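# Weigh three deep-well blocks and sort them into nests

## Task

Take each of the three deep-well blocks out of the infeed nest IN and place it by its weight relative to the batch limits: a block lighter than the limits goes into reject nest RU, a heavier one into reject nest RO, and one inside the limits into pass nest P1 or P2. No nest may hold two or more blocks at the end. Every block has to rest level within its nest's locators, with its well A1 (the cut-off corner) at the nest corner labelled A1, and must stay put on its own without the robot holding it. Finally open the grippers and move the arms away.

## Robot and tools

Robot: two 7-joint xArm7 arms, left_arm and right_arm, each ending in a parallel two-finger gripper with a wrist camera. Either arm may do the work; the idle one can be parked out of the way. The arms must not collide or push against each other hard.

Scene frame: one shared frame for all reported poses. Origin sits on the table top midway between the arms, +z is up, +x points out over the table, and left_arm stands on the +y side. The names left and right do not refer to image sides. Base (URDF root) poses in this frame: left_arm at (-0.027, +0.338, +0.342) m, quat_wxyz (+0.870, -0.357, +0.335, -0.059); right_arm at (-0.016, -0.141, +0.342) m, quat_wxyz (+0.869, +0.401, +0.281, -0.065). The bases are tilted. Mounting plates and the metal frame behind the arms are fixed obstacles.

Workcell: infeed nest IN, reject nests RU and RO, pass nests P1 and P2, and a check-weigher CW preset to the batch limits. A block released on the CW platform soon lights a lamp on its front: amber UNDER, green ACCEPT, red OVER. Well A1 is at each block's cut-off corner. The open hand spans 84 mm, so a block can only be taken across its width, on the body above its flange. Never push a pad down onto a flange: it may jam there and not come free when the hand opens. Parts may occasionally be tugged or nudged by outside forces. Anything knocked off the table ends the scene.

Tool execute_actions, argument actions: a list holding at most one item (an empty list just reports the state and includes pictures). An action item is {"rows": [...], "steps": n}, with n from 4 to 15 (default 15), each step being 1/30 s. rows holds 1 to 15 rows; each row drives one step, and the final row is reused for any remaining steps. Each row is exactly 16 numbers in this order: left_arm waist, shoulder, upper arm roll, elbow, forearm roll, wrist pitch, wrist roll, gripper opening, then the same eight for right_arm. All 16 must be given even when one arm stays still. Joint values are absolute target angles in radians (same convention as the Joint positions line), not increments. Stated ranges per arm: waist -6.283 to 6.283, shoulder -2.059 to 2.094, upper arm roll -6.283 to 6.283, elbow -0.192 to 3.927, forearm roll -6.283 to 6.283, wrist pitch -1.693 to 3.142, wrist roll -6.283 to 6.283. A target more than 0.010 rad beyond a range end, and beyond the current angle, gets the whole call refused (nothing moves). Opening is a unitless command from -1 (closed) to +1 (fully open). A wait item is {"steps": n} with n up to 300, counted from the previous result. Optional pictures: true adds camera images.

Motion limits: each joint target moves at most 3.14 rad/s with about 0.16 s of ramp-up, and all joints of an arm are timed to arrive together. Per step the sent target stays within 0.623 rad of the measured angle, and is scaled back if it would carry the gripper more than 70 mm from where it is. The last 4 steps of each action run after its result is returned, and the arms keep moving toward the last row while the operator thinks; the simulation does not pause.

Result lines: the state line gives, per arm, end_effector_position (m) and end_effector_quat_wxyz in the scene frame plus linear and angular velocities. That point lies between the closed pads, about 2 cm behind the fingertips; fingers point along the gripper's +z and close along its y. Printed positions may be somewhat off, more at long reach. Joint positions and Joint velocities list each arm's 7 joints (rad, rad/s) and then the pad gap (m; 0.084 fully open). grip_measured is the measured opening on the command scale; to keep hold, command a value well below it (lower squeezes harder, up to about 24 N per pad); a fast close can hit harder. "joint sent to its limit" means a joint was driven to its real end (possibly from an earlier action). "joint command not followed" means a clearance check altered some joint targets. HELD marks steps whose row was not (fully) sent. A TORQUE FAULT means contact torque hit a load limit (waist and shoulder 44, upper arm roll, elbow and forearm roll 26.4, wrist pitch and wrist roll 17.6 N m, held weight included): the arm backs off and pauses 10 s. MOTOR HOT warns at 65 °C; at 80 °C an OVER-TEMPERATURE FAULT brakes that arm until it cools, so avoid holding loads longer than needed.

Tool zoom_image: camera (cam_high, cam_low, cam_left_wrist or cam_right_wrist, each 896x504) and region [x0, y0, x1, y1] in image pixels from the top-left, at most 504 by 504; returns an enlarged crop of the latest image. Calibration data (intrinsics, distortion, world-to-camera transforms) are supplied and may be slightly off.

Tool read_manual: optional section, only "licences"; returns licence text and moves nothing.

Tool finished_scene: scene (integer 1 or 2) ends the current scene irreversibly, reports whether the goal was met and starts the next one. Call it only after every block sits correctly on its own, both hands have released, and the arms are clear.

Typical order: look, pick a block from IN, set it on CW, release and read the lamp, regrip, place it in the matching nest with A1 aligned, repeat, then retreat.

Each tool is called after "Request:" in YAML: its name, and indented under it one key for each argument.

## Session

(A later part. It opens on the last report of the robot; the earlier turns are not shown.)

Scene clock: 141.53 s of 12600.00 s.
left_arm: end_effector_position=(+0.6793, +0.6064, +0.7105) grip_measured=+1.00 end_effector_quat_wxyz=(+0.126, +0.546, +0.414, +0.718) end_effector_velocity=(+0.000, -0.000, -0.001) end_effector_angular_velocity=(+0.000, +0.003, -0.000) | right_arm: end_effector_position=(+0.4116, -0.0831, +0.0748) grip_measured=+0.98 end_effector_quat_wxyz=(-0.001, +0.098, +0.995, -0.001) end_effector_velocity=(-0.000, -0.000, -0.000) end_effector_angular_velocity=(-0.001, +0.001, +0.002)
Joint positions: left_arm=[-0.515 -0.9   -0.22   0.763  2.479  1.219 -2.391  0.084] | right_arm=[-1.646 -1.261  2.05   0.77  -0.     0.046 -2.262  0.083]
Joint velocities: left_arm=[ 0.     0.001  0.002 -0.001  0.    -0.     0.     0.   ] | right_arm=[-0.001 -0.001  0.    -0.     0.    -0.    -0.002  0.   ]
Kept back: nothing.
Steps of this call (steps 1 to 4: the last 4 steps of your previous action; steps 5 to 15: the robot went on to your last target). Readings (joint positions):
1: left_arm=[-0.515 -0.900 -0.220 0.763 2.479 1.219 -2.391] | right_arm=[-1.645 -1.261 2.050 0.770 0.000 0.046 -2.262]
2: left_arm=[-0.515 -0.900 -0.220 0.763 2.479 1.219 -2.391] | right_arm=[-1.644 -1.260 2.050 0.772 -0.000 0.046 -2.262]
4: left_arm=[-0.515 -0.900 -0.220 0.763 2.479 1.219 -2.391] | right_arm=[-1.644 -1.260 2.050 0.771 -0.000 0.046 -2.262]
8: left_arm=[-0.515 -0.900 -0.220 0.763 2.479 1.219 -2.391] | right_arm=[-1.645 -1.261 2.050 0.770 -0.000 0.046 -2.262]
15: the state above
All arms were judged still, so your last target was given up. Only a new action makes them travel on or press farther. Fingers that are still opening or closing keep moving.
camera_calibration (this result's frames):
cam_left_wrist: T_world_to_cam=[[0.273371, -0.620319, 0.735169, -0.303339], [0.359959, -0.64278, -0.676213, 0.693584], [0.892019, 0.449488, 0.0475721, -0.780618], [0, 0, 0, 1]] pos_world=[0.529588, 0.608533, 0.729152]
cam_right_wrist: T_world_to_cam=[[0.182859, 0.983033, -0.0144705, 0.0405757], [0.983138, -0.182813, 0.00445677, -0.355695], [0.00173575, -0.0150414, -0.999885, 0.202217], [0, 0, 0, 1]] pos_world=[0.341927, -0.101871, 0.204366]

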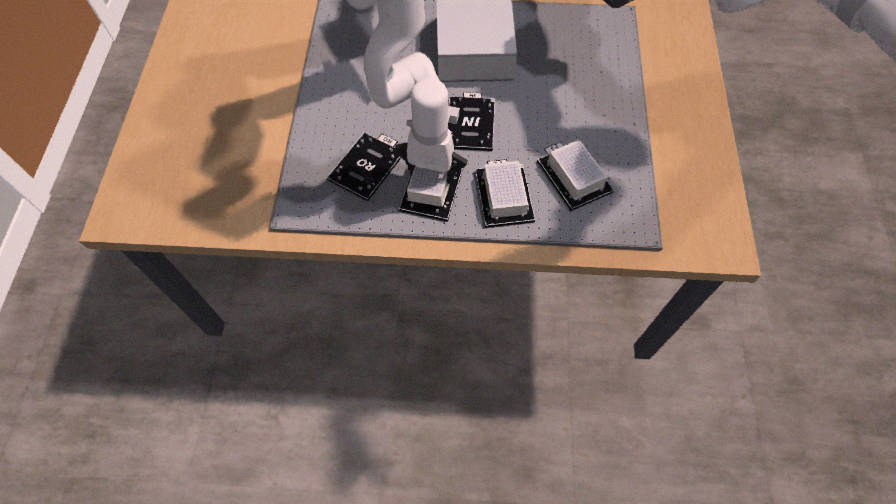

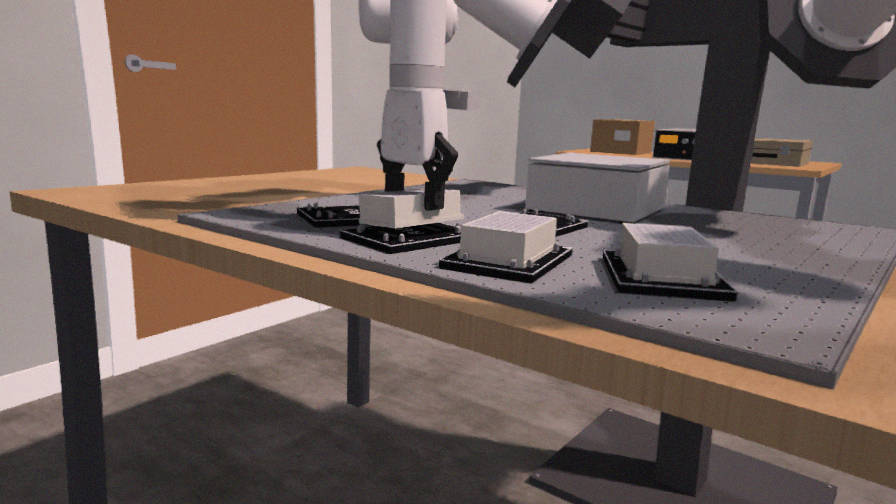

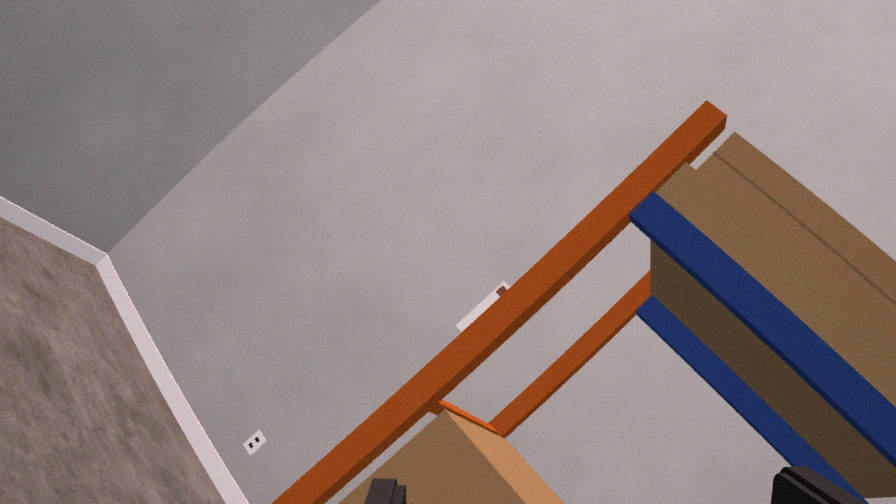

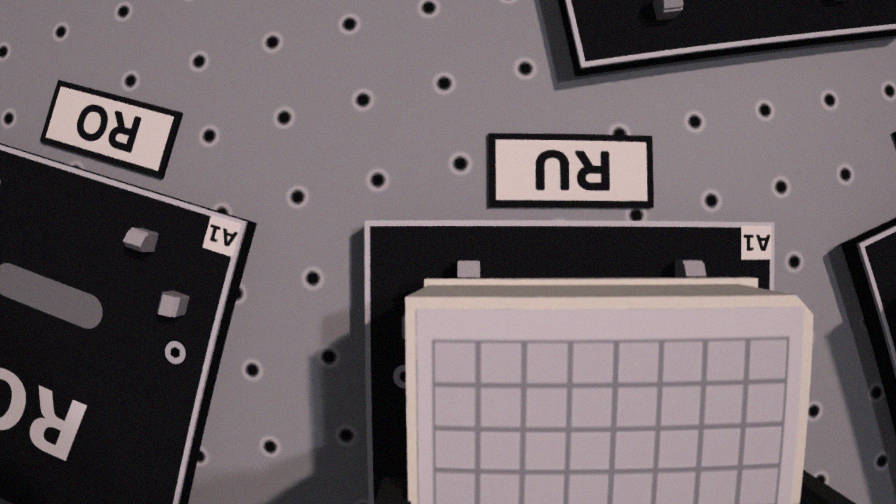

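Request:
execute_actions:
  actions:
    - {"rows":[[-0.515,-0.9,-0.22,0.763,2.479,1.219,-2.391,1,-1.664,-1.267,2.0515,0.8435,0,0.181,-2.262,0.2]],"steps":15}

Request:
execute_actions:
  actions:
    - {"steps":12}
  pictures: true

Scene clock: 142.10 s of 12600.00 s.
left_arm: end_effector_position=(+0.6793, +0.6064, +0.7105) grip_measured=+1.00 end_effector_quat_wxyz=(+0.126, +0.546, +0.414, +0.718) end_effector_velocity=(-0.000, +0.000, +0.001) end_effector_angular_velocity=(+0.000, -0.002, +0.000) | right_arm: end_effector_position=(+0.4144, -0.0834, +0.0711) grip_measured=+0.98 end_effector_quat_wxyz=(-0.028, +0.100, +0.994, -0.029) end_effector_velocity=(-0.002, +0.003, +0.002) end_effector_angular_velocity=(+0.002, +0.003, +0.008)
Joint positions: left_arm=[-0.515 -0.9   -0.22   0.763  2.479  1.219 -2.391  0.084] | right_arm=[-1.664 -1.267  2.052  0.844 -0.     0.18  -2.262  0.083]
Joint velocities: left_arm=[ 0.    -0.001 -0.002  0.     0.     0.     0.     0.   ] | right_arm=[ 0.005  0.     0.005  0.001 -0.     0.007 -0.001 -0.   ]
Steps of this call (steps 1 to 6: nothing new was sent; steps 7 to 17: the first 11 steps of this action). Readings (joint positions):
7: left_arm=[-0.515 -0.900 -0.220 0.763 2.479 1.219 -2.391] | right_arm=[-1.646 -1.261 2.050 0.770 -0.000 0.047 -2.262]
8: left_arm=[-0.515 -0.900 -0.220 0.763 2.479 1.219 -2.391] | right_arm=[-1.647 -1.261 2.050 0.775 -0.000 0.058 -2.262]
10: left_arm=[-0.515 -0.900 -0.220 0.763 2.479 1.219 -2.391] | right_arm=[-1.656 -1.264 2.051 0.808 -0.000 0.120 -2.262]
14: left_arm=[-0.515 -0.900 -0.220 0.763 2.479 1.219 -2.391] | right_arm=[-1.663 -1.267 2.051 0.845 0.000 0.177 -2.262]
17: the state above

Scene clock: 142.50 s of 12600.00 s.
left_arm: end_effector_position=(+0.6793, +0.6064, +0.7105) grip_measured=+1.00 end_effector_quat_wxyz=(+0.126, +0.546, +0.414, +0.718) end_effector_velocity=(+0.000, -0.001, -0.001) end_effector_angular_velocity=(+0.001, +0.002, -0.001) | right_arm: end_effector_position=(+0.4143, -0.0835, +0.0711) grip_measured=+0.98 end_effector_quat_wxyz=(-0.029, +0.100, +0.994, -0.029) end_effector_velocity=(+0.000, -0.000, +0.000) end_effector_angular_velocity=(-0.001, -0.000, +0.000)
Joint positions: left_arm=[-0.515 -0.9   -0.22   0.763  2.479  1.219 -2.391  0.084] | right_arm=[-1.664 -1.267  2.052  0.844 -0.     0.181 -2.262  0.083]
Joint velocities: left_arm=[ 0.     0.001  0.001 -0.001 -0.     0.    -0.     0.   ] | right_arm=[ 0.    -0.    -0.001  0.    -0.     0.001 -0.001  0.   ]
Kept back: nothing.
Steps of this call (steps 1 to 4: the last 4 steps of your previous action; steps 5 to 12: the robot went on to your last target). Readings (joint positions):
1: left_arm=[-0.515 -0.900 -0.220 0.763 2.479 1.219 -2.391] | right_arm=[-1.664 -1.267 2.052 0.844 -0.000 0.180 -2.262]
2: left_arm=[-0.515 -0.900 -0.220 0.763 2.479 1.219 -2.391] | right_arm=[-1.664 -1.267 2.052 0.844 -0.000 0.180 -2.262]
4: left_arm=[-0.515 -0.900 -0.220 0.763 2.479 1.219 -2.391] | right_arm=[-1.664 -1.267 2.052 0.844 -0.000 0.181 -2.262]
8: left_arm=[-0.515 -0.900 -0.220 0.763 2.479 1.219 -2.391] | right_arm=[-1.664 -1.267 2.052 0.844 -0.000 0.181 -2.262]
12: the state above
camera_calibration (this result's frames):
cam_left_wrist: T_world_to_cam=[[0.273371, -0.620319, 0.735169, -0.303339], [0.359959, -0.642779, -0.676213, 0.693584], [0.892019, 0.449488, 0.047572, -0.780618], [0, 0, 0, 1]] pos_world=[0.529588, 0.608533, 0.729152]
cam_right_wrist: T_world_to_cam=[[0.184503, 0.979954, -0.0751558, 0.0438182], [0.981032, -0.188252, -0.0462396, -0.354393], [-0.059461, -0.0651989, -0.996099, 0.219342], [0, 0, 0, 1]] pos_world=[0.352628, -0.0953541, 0.205392]

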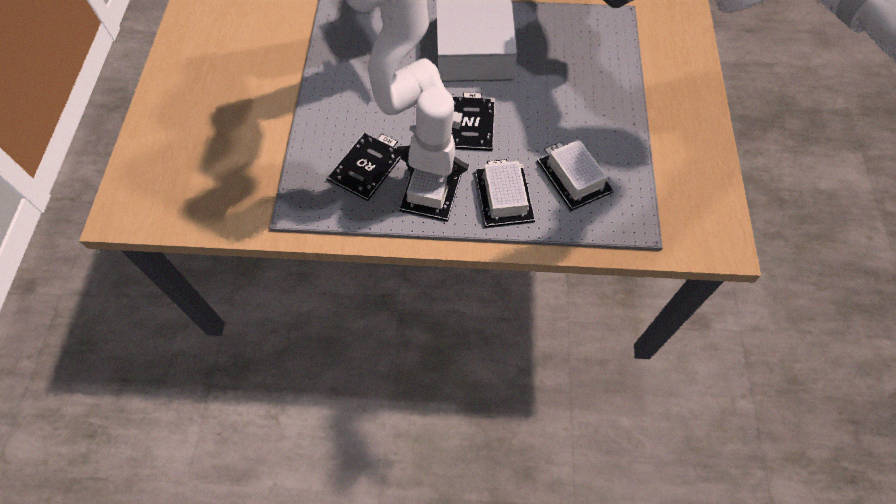

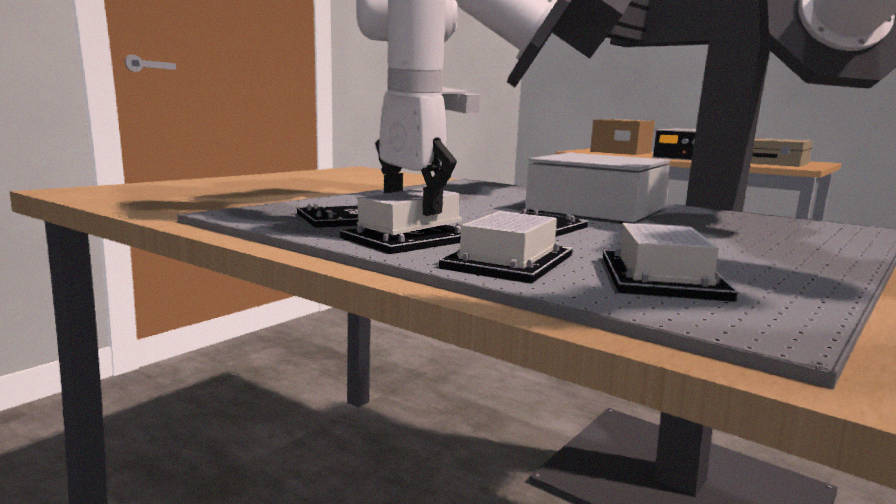

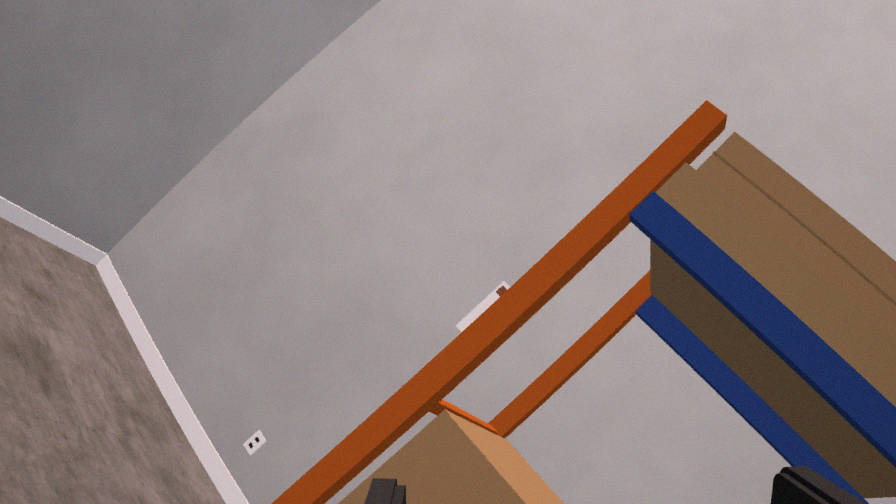

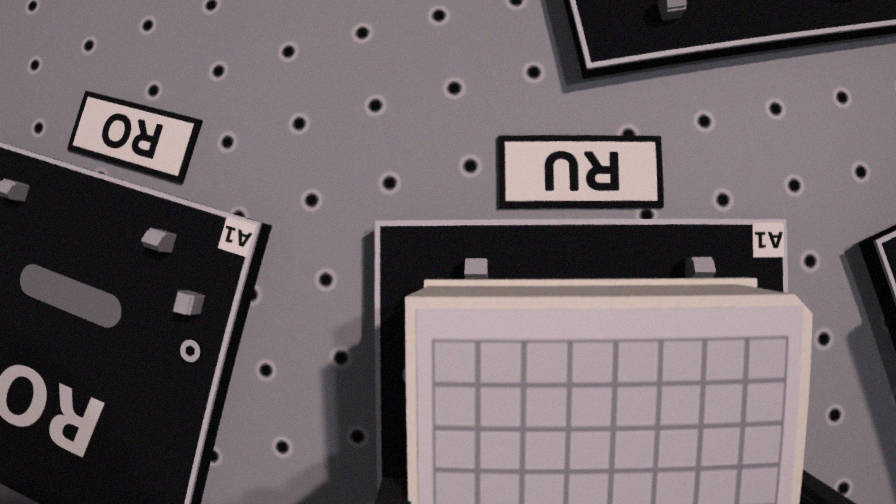

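Good. Down 9 mm, open.

Request:
execute_actions:
  actions:
    - {"rows":[[-0.515,-0.9,-0.22,0.763,2.479,1.219,-2.391,1,-1.68,-1.275,2.0567,0.8515,0,0.171,-2.262,0.2]],"steps":15}

Request:
execute_actions:
  actions:
    - {"rows":[[-0.515,-0.9,-0.22,0.763,2.479,1.219,-2.391,1,-1.694,-1.2815,2.061,0.858,0,0.163,-2.262,0.2]],"steps":15}

Request:
execute_actions:
  actions:
    - {"rows":[[-0.515,-0.9,-0.22,0.763,2.479,1.219,-2.391,1,-1.694,-1.2815,2.061,0.858,0,0.163,-2.262,1]],"steps":15}

Request:
execute_actions:
  actions:
    - {"rows":[[-0.515,-0.9,-0.22,0.763,2.479,1.219,-2.391,1,-1.673,-1.272,2.0553,0.8505,0,0.177,-2.262,1]],"steps":15}
  pictures: true

Scene clock: 143.10 s of 12600.00 s.
left_arm: end_effector_position=(+0.6793, +0.6064, +0.7105) grip_measured=+1.00 end_effector_quat_wxyz=(+0.126, +0.546, +0.414, +0.718) end_effector_velocity=(+0.001, -0.000, -0.001) end_effector_angular_velocity=(+0.000, +0.003, -0.001) | right_arm: end_effector_position=(+0.4142, -0.0831, +0.0660) grip_measured=+0.98 end_effector_quat_wxyz=(-0.029, +0.099, +0.994, -0.029) end_effector_velocity=(+0.000, -0.000, -0.000) end_effector_angular_velocity=(-0.000, -0.000, +0.001)
Joint positions: left_arm=[-0.515 -0.9   -0.22   0.763  2.479  1.219 -2.391  0.084] | right_arm=[-1.68  -1.275  2.057  0.852 -0.     0.171 -2.262  0.083]
Joint velocities: left_arm=[-0.     0.001  0.002 -0.     0.    -0.001 -0.     0.   ] | right_arm=[-0.     0.    -0.001 -0.    -0.002 -0.    -0.     0.   ]
Steps of this call (steps 1 to 7: the robot went on to your last target; steps 8 to 18: the first 11 steps of this action). Readings (joint positions):
8: left_arm=[-0.515 -0.900 -0.220 0.763 2.479 1.219 -2.391] | right_arm=[-1.665 -1.267 2.052 0.844 -0.000 0.180 -2.262]
9: left_arm=[-0.515 -0.900 -0.220 0.763 2.479 1.219 -2.391] | right_arm=[-1.669 -1.269 2.053 0.847 0.000 0.177 -2.262]
11: left_arm=[-0.515 -0.900 -0.220 0.763 2.479 1.219 -2.391] | right_arm=[-1.677 -1.274 2.056 0.851 -0.000 0.172 -2.262]
15: left_arm=[-0.515 -0.900 -0.220 0.763 2.479 1.219 -2.391] | right_arm=[-1.680 -1.275 2.057 0.852 -0.000 0.171 -2.262]
18: the state above

Scene clock: 143.60 s of 12600.00 s.
left_arm: end_effector_position=(+0.6793, +0.6064, +0.7105) grip_measured=+1.00 end_effector_quat_wxyz=(+0.126, +0.546, +0.414, +0.718) end_effector_velocity=(-0.000, -0.000, +0.000) end_effector_angular_velocity=(+0.000, -0.000, +0.000) | right_arm: end_effector_position=(+0.4140, -0.0831, +0.0616) grip_measured=+0.98 end_effector_quat_wxyz=(-0.029, +0.100, +0.994, -0.029) end_effector_velocity=(-0.000, +0.000, -0.000) end_effector_angular_velocity=(+0.000, -0.000, +0.002)
Joint positions: left_arm=[-0.515 -0.9   -0.22   0.763  2.479  1.219 -2.391  0.084] | right_arm=[-1.694 -1.281  2.061  0.858  0.     0.163 -2.262  0.083]
Joint velocities: left_arm=[-0.     0.001 -0.001  0.    -0.     0.001 -0.     0.   ] | right_arm=[-0.    -0.001  0.001  0.     0.001 -0.001 -0.003  0.   ]
Steps of this call (steps 1 to 4: the last 4 steps of your previous action; steps 5 to 15: the first 11 steps of this action). Readings (joint positions):
5: left_arm=[-0.515 -0.900 -0.220 0.763 2.479 1.219 -2.391] | right_arm=[-1.680 -1.275 2.057 0.852 -0.000 0.170 -2.262]
6: left_arm=[-0.515 -0.900 -0.220 0.763 2.479 1.219 -2.391] | right_arm=[-1.684 -1.277 2.058 0.854 0.000 0.168 -2.262]
8: left_arm=[-0.515 -0.900 -0.220 0.763 2.479 1.219 -2.391] | right_arm=[-1.691 -1.280 2.061 0.857 0.000 0.164 -2.262]
12: left_arm=[-0.515 -0.900 -0.220 0.763 2.479 1.219 -2.391] | right_arm=[-1.693 -1.281 2.061 0.858 0.000 0.163 -2.262]
15: the state above

Scene clock: 144.10 s of 12600.00 s.
left_arm: end_effector_position=(+0.6793, +0.6064, +0.7105) grip_measured=+1.00 end_effector_quat_wxyz=(+0.126, +0.546, +0.414, +0.718) end_effector_velocity=(+0.000, +0.001, -0.001) end_effector_angular_velocity=(-0.000, +0.001, +0.002) | right_arm: end_effector_position=(+0.4140, -0.0833, +0.0614) grip_measured=+1.00 end_effector_quat_wxyz=(-0.029, +0.100, +0.994, -0.029) end_effector_velocity=(-0.000, +0.000, +0.000) end_effector_angular_velocity=(+0.000, -0.000, -0.000)
Joint positions: left_arm=[-0.515 -0.9   -0.22   0.763  2.479  1.219 -2.391  0.084] | right_arm=[-1.694 -1.282  2.061  0.858 -0.     0.163 -2.262  0.084]
Joint velocities: left_arm=[-0.     0.     0.001 -0.     0.     0.002  0.     0.   ] | right_arm=[ 0.001  0.     0.001 -0.     0.     0.     0.001  0.   ]
Steps of this call (steps 1 to 4: the last 4 steps of your previous action; steps 5 to 15: the first 11 steps of this action). Readings (joint positions):
5: left_arm=[-0.515 -0.900 -0.220 0.763 2.479 1.219 -2.391] | right_arm=[-1.694 -1.281 2.061 0.858 0.000 0.163 -2.262]
6: left_arm=[-0.515 -0.900 -0.220 0.763 2.479 1.219 -2.391] | right_arm=[-1.694 -1.281 2.061 0.858 0.000 0.163 -2.262]
8: left_arm=[-0.515 -0.900 -0.220 0.763 2.479 1.219 -2.391] | right_arm=[-1.694 -1.281 2.061 0.858 0.000 0.163 -2.262]
12: left_arm=[-0.515 -0.900 -0.220 0.763 2.479 1.219 -2.391] | right_arm=[-1.694 -1.282 2.061 0.858 -0.000 0.163 -2.262]
15: the state above

Scene clock: 144.60 s of 12600.00 s.
left_arm: end_effector_position=(+0.6793, +0.6064, +0.7105) grip_measured=+1.00 end_effector_quat_wxyz=(+0.126, +0.546, +0.414, +0.718) end_effector_velocity=(-0.000, -0.000, +0.000) end_effector_angular_velocity=(+0.000, -0.001, -0.001) | right_arm: end_effector_position=(+0.4143, -0.0837, +0.0679) grip_measured=+1.00 end_effector_quat_wxyz=(-0.029, +0.100, +0.994, -0.030) end_effector_velocity=(+0.000, +0.001, +0.001) end_effector_angular_velocity=(+0.003, -0.001, -0.001)
Joint positions: left_arm=[-0.515 -0.9   -0.22   0.763  2.479  1.219 -2.391  0.084] | right_arm=[-1.674 -1.272  2.055  0.85  -0.     0.177 -2.262  0.084]
Joint velocities: left_arm=[ 0.    -0.    -0.001  0.     0.    -0.001 -0.     0.   ] | right_arm=[ 0.     0.001  0.002  0.001  0.001 -0.     0.002  0.   ]
Steps of this call (steps 1 to 4: the last 4 steps of your previous action; steps 5 to 15: the first 11 steps of this action). Readings (joint positions):
5: left_arm=[-0.515 -0.900 -0.220 0.763 2.479 1.219 -2.391] | right_arm=[-1.693 -1.281 2.061 0.858 -0.000 0.164 -2.262]
6: left_arm=[-0.515 -0.900 -0.220 0.763 2.479 1.219 -2.391] | right_arm=[-1.688 -1.279 2.059 0.856 -0.000 0.168 -2.262]
8: left_arm=[-0.515 -0.900 -0.220 0.763 2.479 1.219 -2.391] | right_arm=[-1.677 -1.274 2.055 0.851 -0.000 0.175 -2.262]
12: left_arm=[-0.515 -0.900 -0.220 0.763 2.479 1.219 -2.391] | right_arm=[-1.674 -1.272 2.054 0.850 -0.000 0.177 -2.262]
15: the state above
camera_calibration (this result's frames):
cam_left_wrist: T_world_to_cam=[[0.273371, -0.620319, 0.735168, -0.303339], [0.359959, -0.642779, -0.676213, 0.693584], [0.892019, 0.449487, 0.047572, -0.780618], [0, 0, 0, 1]] pos_world=[0.529588, 0.608533, 0.729152]
cam_right_wrist: T_world_to_cam=[[0.184241, 0.979897, -0.0765342, 0.0438813], [0.981027, -0.188116, -0.0468834, -0.354529], [-0.0603381, -0.0664443, -0.995964, 0.216402], [0, 0, 0, 1]] pos_world=[0.352775, -0.0953129, 0.202266]

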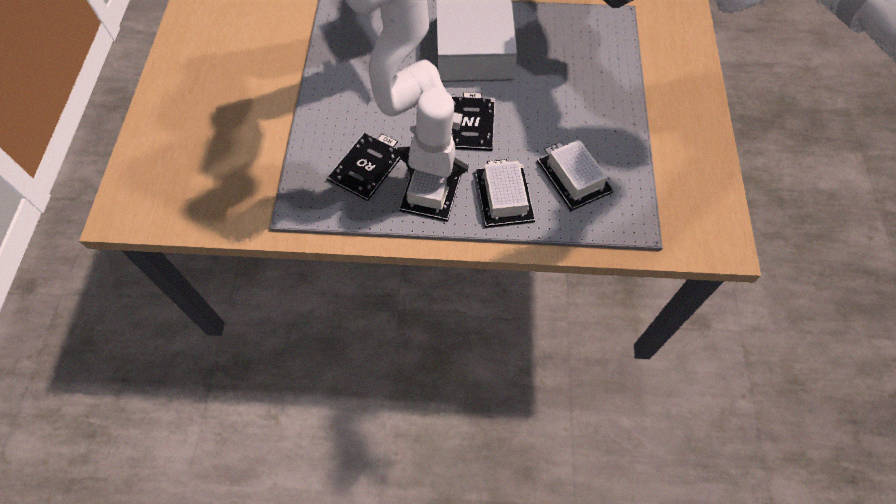

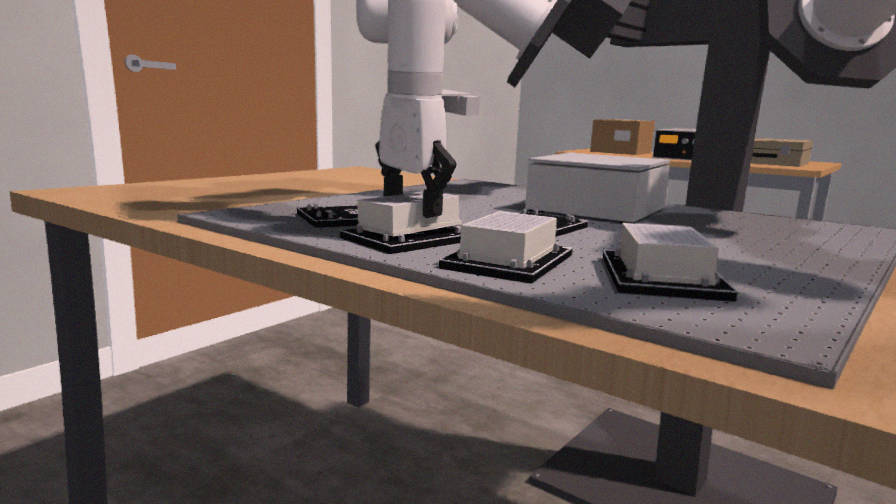

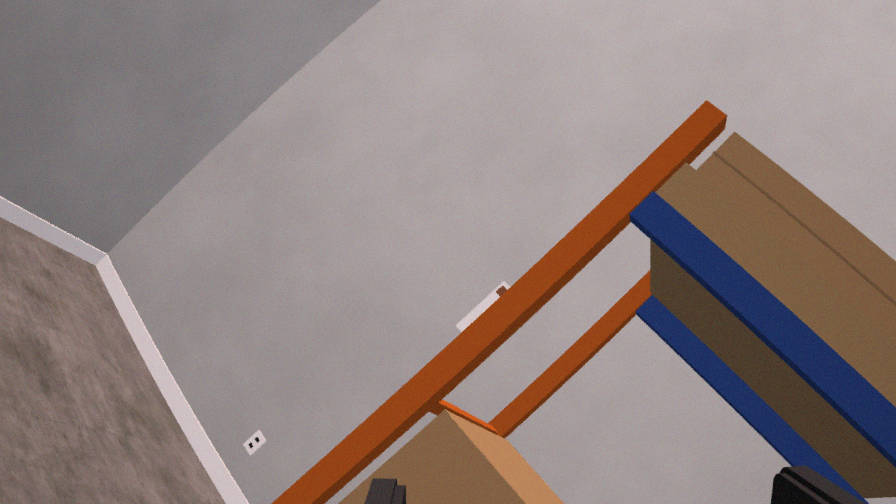

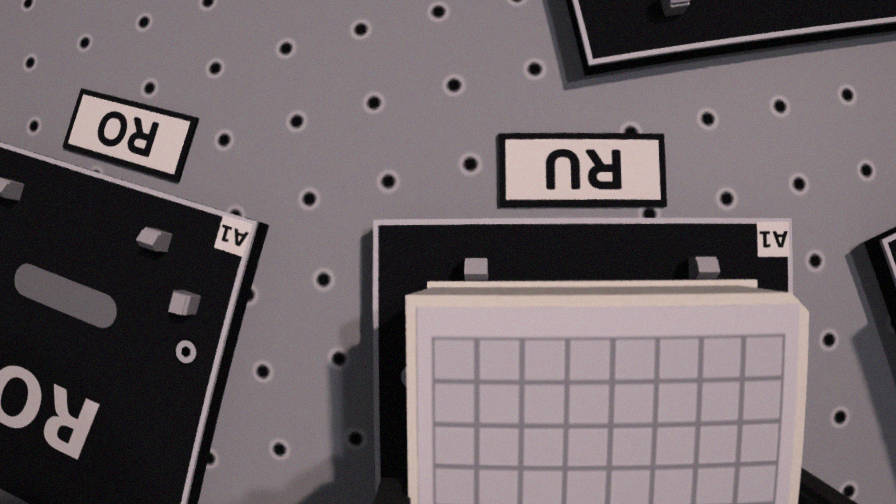

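Request:
execute_actions:
  actions:
    - {"rows":[[-0.515,-0.9,-0.22,0.763,2.479,1.219,-2.391,1,-1.699,-1.284,2.0627,0.8606,0,0.16,-2.262,1]],"steps":15}

Request:
execute_actions:
  actions:
    - {"rows":[[-0.515,-0.9,-0.22,0.763,2.479,1.219,-2.391,1,-1.698,-1.2823,2.0623,0.832,0,0.092,-2.262,1]],"steps":15}

Request:
execute_actions:
  actions:
    - {"rows":[[-0.515,-0.9,-0.22,0.763,2.479,1.219,-2.391,1,-1.697,-1.2807,2.062,0.8037,0,0.0245,-2.262,1]],"steps":15}

Request:
execute_actions:
  actions:
    - {"rows":[[-0.515,-0.9,-0.22,0.763,2.479,1.219,-2.391,1,-1.667,-1.2662,2.0527,0.7895,0,0.0426,-2.262,1]],"steps":15}
  pictures: true

Scene clock: 145.30 s of 12600.00 s.
left_arm: end_effector_position=(+0.6793, +0.6064, +0.7105) grip_measured=+1.00 end_effector_quat_wxyz=(+0.126, +0.546, +0.414, +0.718) end_effector_velocity=(+0.000, -0.001, -0.001) end_effector_angular_velocity=(+0.001, +0.001, -0.002) | right_arm: end_effector_position=(+0.4141, -0.0828, +0.0601) grip_measured=+1.00 end_effector_quat_wxyz=(-0.029, +0.099, +0.994, -0.028) end_effector_velocity=(-0.000, -0.001, -0.001) end_effector_angular_velocity=(-0.002, +0.001, -0.002)
Joint positions: left_arm=[-0.515 -0.9   -0.22   0.763  2.479  1.219 -2.391  0.084] | right_arm=[-1.699 -1.284  2.063  0.861 -0.     0.16  -2.262  0.084]
Joint velocities: left_arm=[ 0.     0.     0.    -0.001 -0.    -0.001  0.     0.   ] | right_arm=[-0.002 -0.    -0.001 -0.001 -0.    -0.     0.001  0.   ]
Steps of this call (steps 1 to 4: the last 4 steps of your previous action; steps 5 to 10: the robot went on to your last target; steps 11 to 21: the first 11 steps of this action). Readings (joint positions):
11: left_arm=[-0.515 -0.900 -0.220 0.763 2.479 1.219 -2.391] | right_arm=[-1.674 -1.272 2.055 0.850 0.000 0.177 -2.262]
12: left_arm=[-0.515 -0.900 -0.220 0.763 2.479 1.219 -2.391] | right_arm=[-1.680 -1.275 2.057 0.853 0.000 0.172 -2.262]
14: left_arm=[-0.515 -0.900 -0.220 0.763 2.479 1.219 -2.391] | right_arm=[-1.695 -1.282 2.061 0.859 0.000 0.163 -2.262]
18: left_arm=[-0.515 -0.900 -0.220 0.763 2.479 1.219 -2.391] | right_arm=[-1.699 -1.284 2.063 0.861 0.000 0.160 -2.262]
21: the state above

Scene clock: 145.80 s of 12600.00 s.
left_arm: end_effector_position=(+0.6793, +0.6064, +0.7105) grip_measured=+1.00 end_effector_quat_wxyz=(+0.126, +0.546, +0.414, +0.718) end_effector_velocity=(-0.000, -0.001, +0.001) end_effector_angular_velocity=(+0.001, -0.001, -0.002) | right_arm: end_effector_position=(+0.4141, -0.0831, +0.0597) grip_measured=+1.00 end_effector_quat_wxyz=(-0.015, +0.100, +0.995, -0.015) end_effector_velocity=(+0.001, +0.000, +0.001) end_effector_angular_velocity=(+0.001, -0.003, -0.001)
Joint positions: left_arm=[-0.515 -0.9   -0.22   0.763  2.479  1.219 -2.391  0.084] | right_arm=[-1.698 -1.282  2.062  0.831 -0.     0.093 -2.262  0.084]
Joint velocities: left_arm=[-0.     0.    -0.002 -0.001  0.    -0.001  0.     0.   ] | right_arm=[ 0.001 -0.    -0.001  0.001 -0.    -0.002  0.001  0.   ]
Steps of this call (steps 1 to 4: the last 4 steps of your previous action; steps 5 to 15: the first 11 steps of this action). Readings (joint positions):
5: left_arm=[-0.515 -0.900 -0.220 0.763 2.479 1.219 -2.391] | right_arm=[-1.699 -1.284 2.063 0.861 -0.000 0.158 -2.262]
6: left_arm=[-0.515 -0.900 -0.220 0.763 2.479 1.219 -2.391] | right_arm=[-1.698 -1.283 2.063 0.856 -0.000 0.148 -2.262]
8: left_arm=[-0.515 -0.900 -0.220 0.763 2.479 1.219 -2.391] | right_arm=[-1.698 -1.283 2.063 0.839 -0.000 0.111 -2.262]
12: left_arm=[-0.515 -0.900 -0.220 0.763 2.479 1.219 -2.391] | right_arm=[-1.698 -1.282 2.063 0.831 -0.000 0.093 -2.262]
15: the state above

Scene clock: 146.30 s of 12600.00 s.
left_arm: end_effector_position=(+0.6793, +0.6064, +0.7105) grip_measured=+1.00 end_effector_quat_wxyz=(+0.126, +0.546, +0.414, +0.718) end_effector_velocity=(+0.000, -0.001, -0.001) end_effector_angular_velocity=(+0.001, +0.001, -0.002) | right_arm: end_effector_position=(+0.4153, -0.0827, +0.0606) grip_measured=+1.00 end_effector_quat_wxyz=(-0.001, +0.101, +0.995, -0.000) end_effector_velocity=(+0.001, +0.001, +0.001) end_effector_angular_velocity=(+0.002, -0.002, +0.002)
Joint positions: left_arm=[-0.515 -0.9   -0.22   0.763  2.479  1.219 -2.391  0.084] | right_arm=[-1.697 -1.281  2.062  0.803  0.     0.025 -2.262  0.084]
Joint velocities: left_arm=[-0.     0.001  0.    -0.001 -0.    -0.     0.     0.   ] | right_arm=[ 0.001  0.    -0.     0.    -0.001 -0.002 -0.001 -0.   ]
Steps of this call (steps 1 to 4: the last 4 steps of your previous action; steps 5 to 15: the first 11 steps of this action). Readings (joint positions):
5: left_arm=[-0.515 -0.900 -0.220 0.763 2.479 1.219 -2.391] | right_arm=[-1.698 -1.282 2.062 0.831 -0.000 0.091 -2.262]
6: left_arm=[-0.515 -0.900 -0.220 0.763 2.479 1.219 -2.391] | right_arm=[-1.698 -1.282 2.062 0.828 0.000 0.080 -2.262]
8: left_arm=[-0.515 -0.900 -0.220 0.763 2.479 1.219 -2.391] | right_arm=[-1.697 -1.281 2.061 0.811 0.000 0.043 -2.262]
12: left_arm=[-0.515 -0.900 -0.220 0.763 2.479 1.219 -2.391] | right_arm=[-1.697 -1.281 2.061 0.803 0.000 0.026 -2.262]
15: the state above

Scene clock: 146.80 s of 12600.00 s.
left_arm: end_effector_position=(+0.6793, +0.6064, +0.7105) grip_measured=+1.00 end_effector_quat_wxyz=(+0.126, +0.546, +0.414, +0.718) end_effector_velocity=(-0.000, -0.001, +0.001) end_effector_angular_velocity=(+0.001, -0.002, -0.001) | right_arm: end_effector_position=(+0.4159, -0.0822, +0.0700) grip_measured=+1.00 end_effector_quat_wxyz=(-0.000, +0.100, +0.995, +0.000) end_effector_velocity=(+0.000, +0.001, +0.000) end_effector_angular_velocity=(+0.001, -0.001, +0.001)
Joint positions: left_arm=[-0.515 -0.9   -0.22   0.763  2.479  1.219 -2.391  0.084] | right_arm=[-1.667 -1.266  2.053  0.789 -0.     0.043 -2.262  0.084]
Joint velocities: left_arm=[-0.     0.    -0.003 -0.001 -0.     0.001 -0.     0.   ] | right_arm=[ 0.001 -0.001  0.001  0.002 -0.     0.001  0.001 -0.   ]
Steps of this call (steps 1 to 4: the last 4 steps of your previous action; steps 5 to 15: the first 11 steps of this action). Readings (joint positions):
5: left_arm=[-0.515 -0.900 -0.220 0.763 2.479 1.219 -2.391] | right_arm=[-1.696 -1.280 2.061 0.803 0.000 0.026 -2.262]
6: left_arm=[-0.515 -0.900 -0.220 0.763 2.479 1.219 -2.391] | right_arm=[-1.690 -1.277 2.059 0.799 -0.000 0.030 -2.262]
8: left_arm=[-0.515 -0.900 -0.220 0.763 2.479 1.219 -2.391] | right_arm=[-1.672 -1.269 2.054 0.792 0.000 0.039 -2.262]
12: left_arm=[-0.515 -0.900 -0.220 0.763 2.479 1.219 -2.391] | right_arm=[-1.667 -1.266 2.053 0.790 0.000 0.042 -2.262]
15: the state above
camera_calibration (this result's frames):
cam_left_wrist: T_world_to_cam=[[0.273371, -0.620319, 0.735169, -0.303339], [0.359959, -0.64278, -0.676213, 0.693584], [0.892019, 0.449488, 0.047572, -0.780618], [0, 0, 0, 1]] pos_world=[0.529588, 0.608533, 0.729152]
cam_right_wrist: T_world_to_cam=[[0.188616, 0.981976, -0.0121253, 0.0361594], [0.982047, -0.188566, 0.00518969, -0.359779], [0.00280973, -0.0128865, -0.999913, 0.197168], [0, 0, 0, 1]] pos_world=[0.345946, -0.100809, 0.199456]

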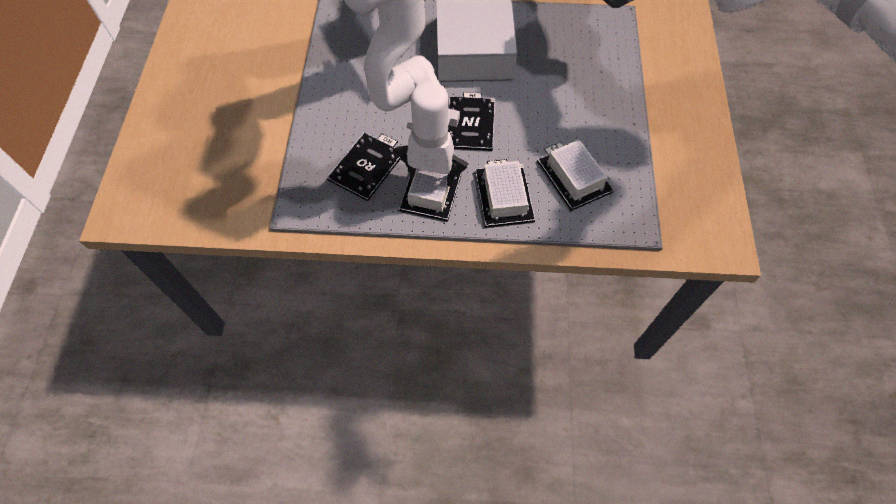

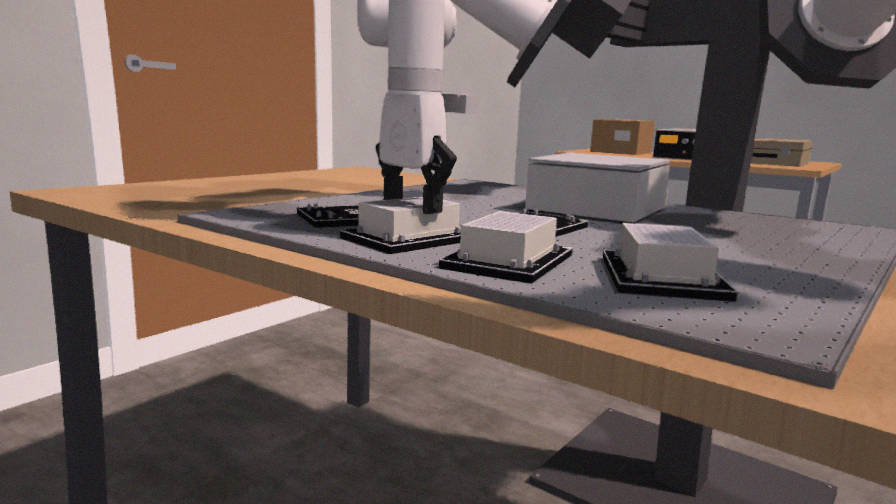

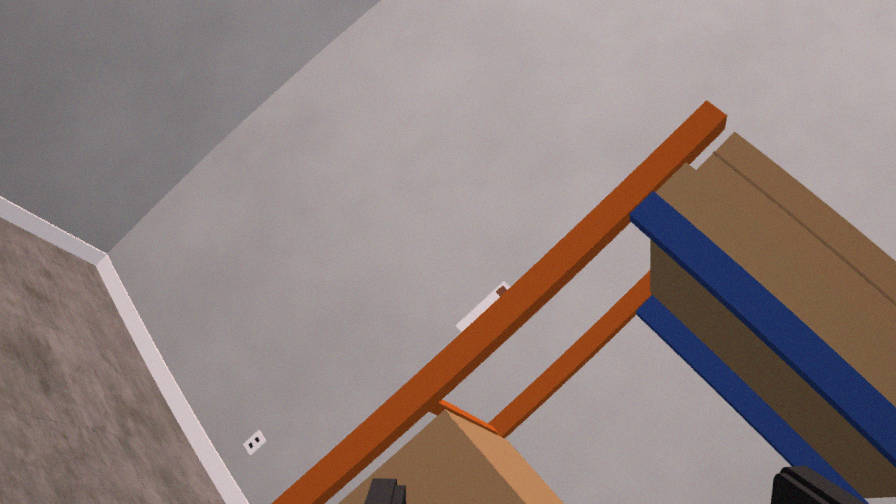

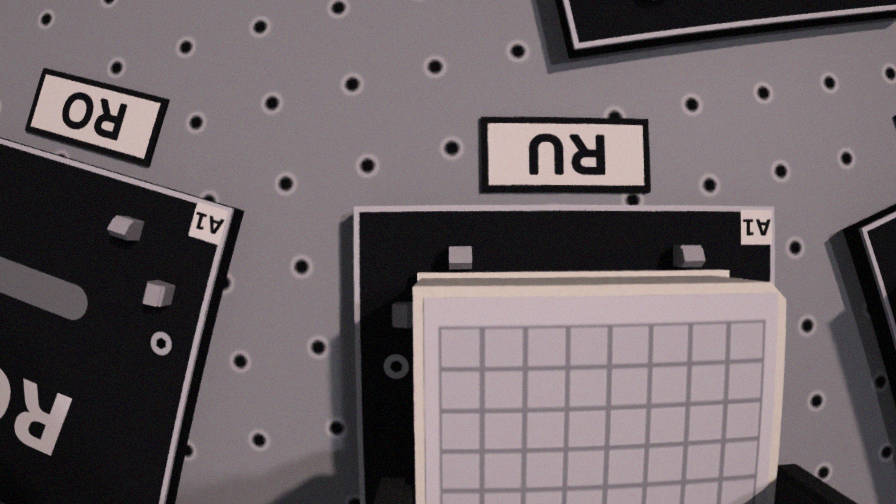

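Free and seated.

Request:
execute_actions:
  actions:
    - {"rows":[[-0.515,-0.9,-0.22,0.763,2.479,1.219,-2.391,1,-1.63,-1.2485,2.041,0.772,0,0.065,-2.262,1]],"steps":15}

Request:
execute_actions:
  actions:
    - {"rows":[[-0.515,-0.9,-0.22,0.763,2.479,1.219,-2.391,1,-1.36,-1.12,1.95,0.68,0,0.25,-2.264,1]],"steps":15}

Request:
execute_actions:
  actions:
    - {"steps":10}
  pictures: true

Request:
zoom_image:
  camera: "cam_low"
  region: [320,170,580,300]

Scene clock: 147.37 s of 12600.00 s.
left_arm: end_effector_position=(+0.6793, +0.6064, +0.7105) grip_measured=+1.00 end_effector_quat_wxyz=(+0.126, +0.546, +0.414, +0.718) end_effector_velocity=(-0.000, +0.000, +0.000) end_effector_angular_velocity=(-0.000, -0.001, +0.001) | right_arm: end_effector_position=(+0.4158, -0.0826, +0.0812) grip_measured=+1.00 end_effector_quat_wxyz=(-0.000, +0.100, +0.995, -0.001) end_effector_velocity=(-0.000, -0.002, -0.001) end_effector_angular_velocity=(-0.003, +0.002, -0.003)
Joint positions: left_arm=[-0.515 -0.9   -0.22   0.763  2.479  1.219 -2.391  0.084] | right_arm=[-1.63  -1.249  2.041  0.772  0.     0.065 -2.262  0.084]
Joint velocities: left_arm=[ 0.    -0.001 -0.001 -0.    -0.     0.    -0.     0.   ] | right_arm=[-0.003 -0.002 -0.001 -0.     0.    -0.     0.001  0.   ]
Steps of this call (steps 1 to 4: the last 4 steps of your previous action; steps 5 to 6: the robot went on to your last target; steps 7 to 17: the first 11 steps of this action). Readings (joint positions):
7: left_arm=[-0.515 -0.900 -0.220 0.763 2.479 1.219 -2.391] | right_arm=[-1.666 -1.266 2.052 0.789 -0.000 0.043 -2.262]
8: left_arm=[-0.515 -0.900 -0.220 0.763 2.479 1.219 -2.391] | right_arm=[-1.659 -1.263 2.050 0.785 -0.000 0.049 -2.262]
10: left_arm=[-0.515 -0.900 -0.220 0.763 2.479 1.219 -2.391] | right_arm=[-1.638 -1.252 2.043 0.775 0.000 0.060 -2.262]
14: left_arm=[-0.515 -0.900 -0.220 0.763 2.479 1.219 -2.391] | right_arm=[-1.630 -1.248 2.041 0.773 0.000 0.065 -2.262]
17: the state above

Scene clock: 147.87 s of 12600.00 s.
left_arm: end_effector_position=(+0.6793, +0.6064, +0.7105) grip_measured=+1.00 end_effector_quat_wxyz=(+0.126, +0.546, +0.414, +0.718) end_effector_velocity=(+0.000, +0.000, +0.000) end_effector_angular_velocity=(-0.000, -0.000, +0.001) | right_arm: end_effector_position=(+0.4137, -0.0743, +0.1641) grip_measured=+1.00 end_effector_quat_wxyz=(-0.003, +0.097, +0.995, +0.009) end_effector_velocity=(-0.049, -0.073, -0.050) end_effector_angular_velocity=(-0.147, +0.143, -0.046)
Joint positions: left_arm=[-0.515 -0.9   -0.22   0.763  2.479  1.219 -2.391  0.084] | right_arm=[-1.358 -1.119  1.951  0.682 -0.     0.248 -2.264  0.084]
Joint velocities: left_arm=[ 0.    -0.     0.     0.001 -0.    -0.    -0.     0.   ] | right_arm=[-0.057 -0.023 -0.028 -0.093  0.     0.054  0.002 -0.   ]
Steps of this call (steps 1 to 4: the last 4 steps of your previous action; steps 5 to 15: the first 11 steps of this action). Readings (joint positions):
5: left_arm=[-0.515 -0.900 -0.220 0.763 2.479 1.219 -2.391] | right_arm=[-1.629 -1.248 2.041 0.772 -0.000 0.066 -2.262]
6: left_arm=[-0.515 -0.900 -0.220 0.763 2.479 1.219 -2.391] | right_arm=[-1.621 -1.245 2.038 0.768 -0.000 0.074 -2.262]
8: left_arm=[-0.515 -0.900 -0.220 0.763 2.479 1.219 -2.391] | right_arm=[-1.554 -1.213 2.013 0.739 -0.000 0.125 -2.263]
12: left_arm=[-0.515 -0.900 -0.220 0.763 2.479 1.219 -2.391] | right_arm=[-1.370 -1.124 1.956 0.692 -0.000 0.234 -2.264]
15: the state above

Scene clock: 148.20 s of 12600.00 s.
left_arm: end_effector_position=(+0.6793, +0.6064, +0.7105) grip_measured=+1.00 end_effector_quat_wxyz=(+0.126, +0.546, +0.414, +0.718) end_effector_velocity=(-0.001, +0.002, +0.001) end_effector_angular_velocity=(-0.001, -0.002, +0.003) | right_arm: end_effector_position=(+0.4127, -0.0767, +0.1624) grip_measured=+1.00 end_effector_quat_wxyz=(-0.005, +0.098, +0.995, +0.007) end_effector_velocity=(+0.001, +0.002, +0.002) end_effector_angular_velocity=(+0.004, -0.003, +0.001)
Joint positions: left_arm=[-0.515 -0.9   -0.22   0.763  2.479  1.219 -2.391  0.084] | right_arm=[-1.361 -1.12   1.95   0.68  -0.     0.25  -2.264  0.084]
Joint velocities: left_arm=[-0.    -0.003 -0.     0.001 -0.     0.001 -0.     0.   ] | right_arm=[ 0.005  0.002 -0.001  0.     0.     0.    -0.    -0.   ]
Kept back: nothing.
Steps of this call (steps 1 to 4: the last 4 steps of your previous action; steps 5 to 10: the robot went on to your last target). Readings (joint positions):
1: left_arm=[-0.515 -0.900 -0.220 0.763 2.479 1.219 -2.391] | right_arm=[-1.360 -1.120 1.951 0.679 -0.000 0.249 -2.264]
2: left_arm=[-0.515 -0.900 -0.220 0.763 2.479 1.219 -2.391] | right_arm=[-1.362 -1.121 1.950 0.678 0.000 0.250 -2.264]
4: left_arm=[-0.515 -0.900 -0.220 0.763 2.479 1.219 -2.391] | right_arm=[-1.362 -1.121 1.950 0.678 0.000 0.250 -2.264]
8: left_arm=[-0.515 -0.900 -0.220 0.763 2.479 1.219 -2.391] | right_arm=[-1.361 -1.121 1.950 0.680 -0.000 0.250 -2.264]
10: the state above
camera_calibration (this result's frames):
cam_left_wrist: T_world_to_cam=[[0.273371, -0.620319, 0.735169, -0.303339], [0.359959, -0.642779, -0.676213, 0.693584], [0.892019, 0.449488, 0.0475719, -0.780618], [0, 0, 0, 1]] pos_world=[0.529588, 0.608533, 0.729152]
cam_right_wrist: T_world_to_cam=[[0.184245, 0.98288, 0.000574366, 0.0323416], [0.982864, -0.184239, -0.00583158, -0.354295], [-0.00562592, 0.00163896, -0.999983, 0.294219], [0, 0, 0, 1]] pos_world=[0.34392, -0.0975449, 0.29213]

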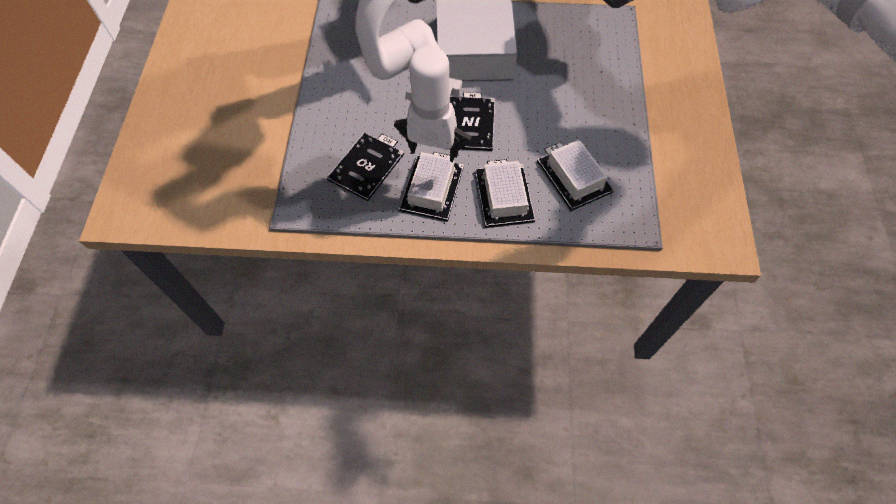

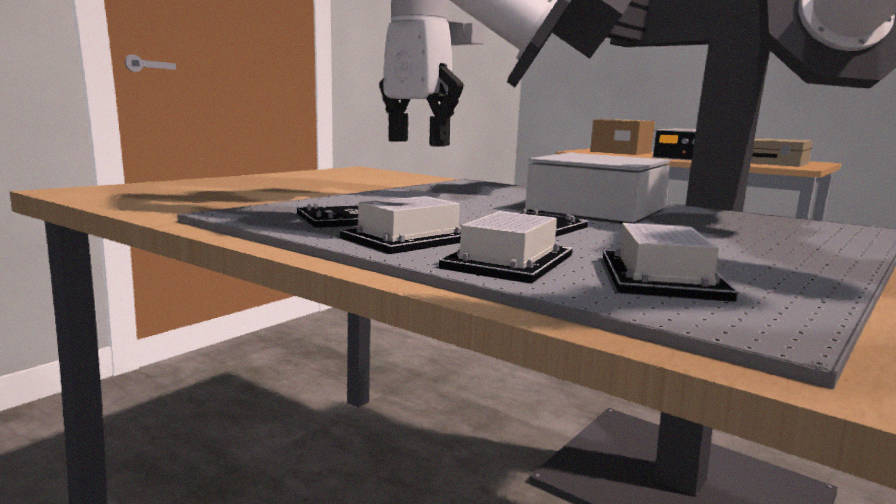

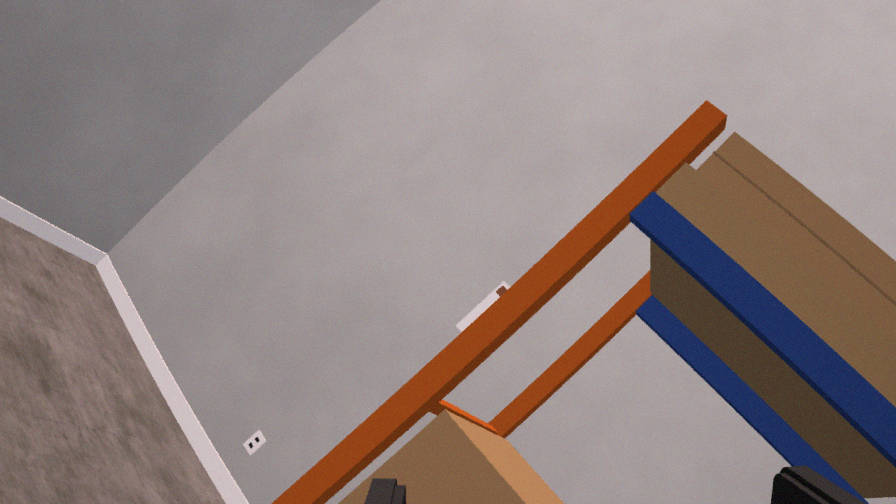

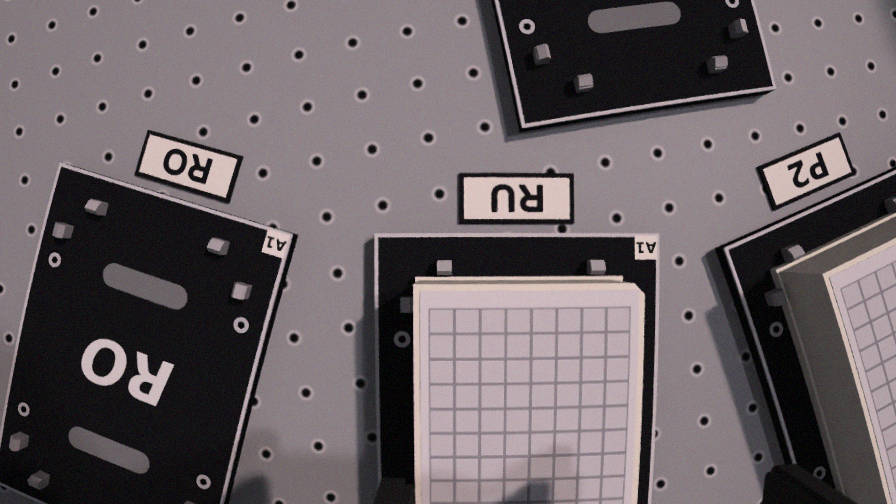

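Region (320, 170, 580, 300) of cam_low's 896x504 image, scaled by 1.938, with more detail than that image has.

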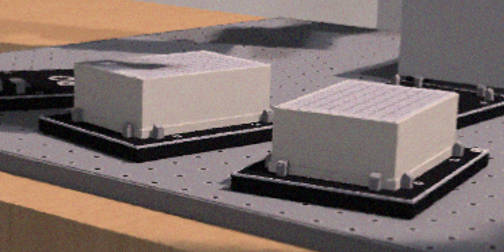

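Request:
finished_scene:
  scene: 2

The scene is finished: the task was done.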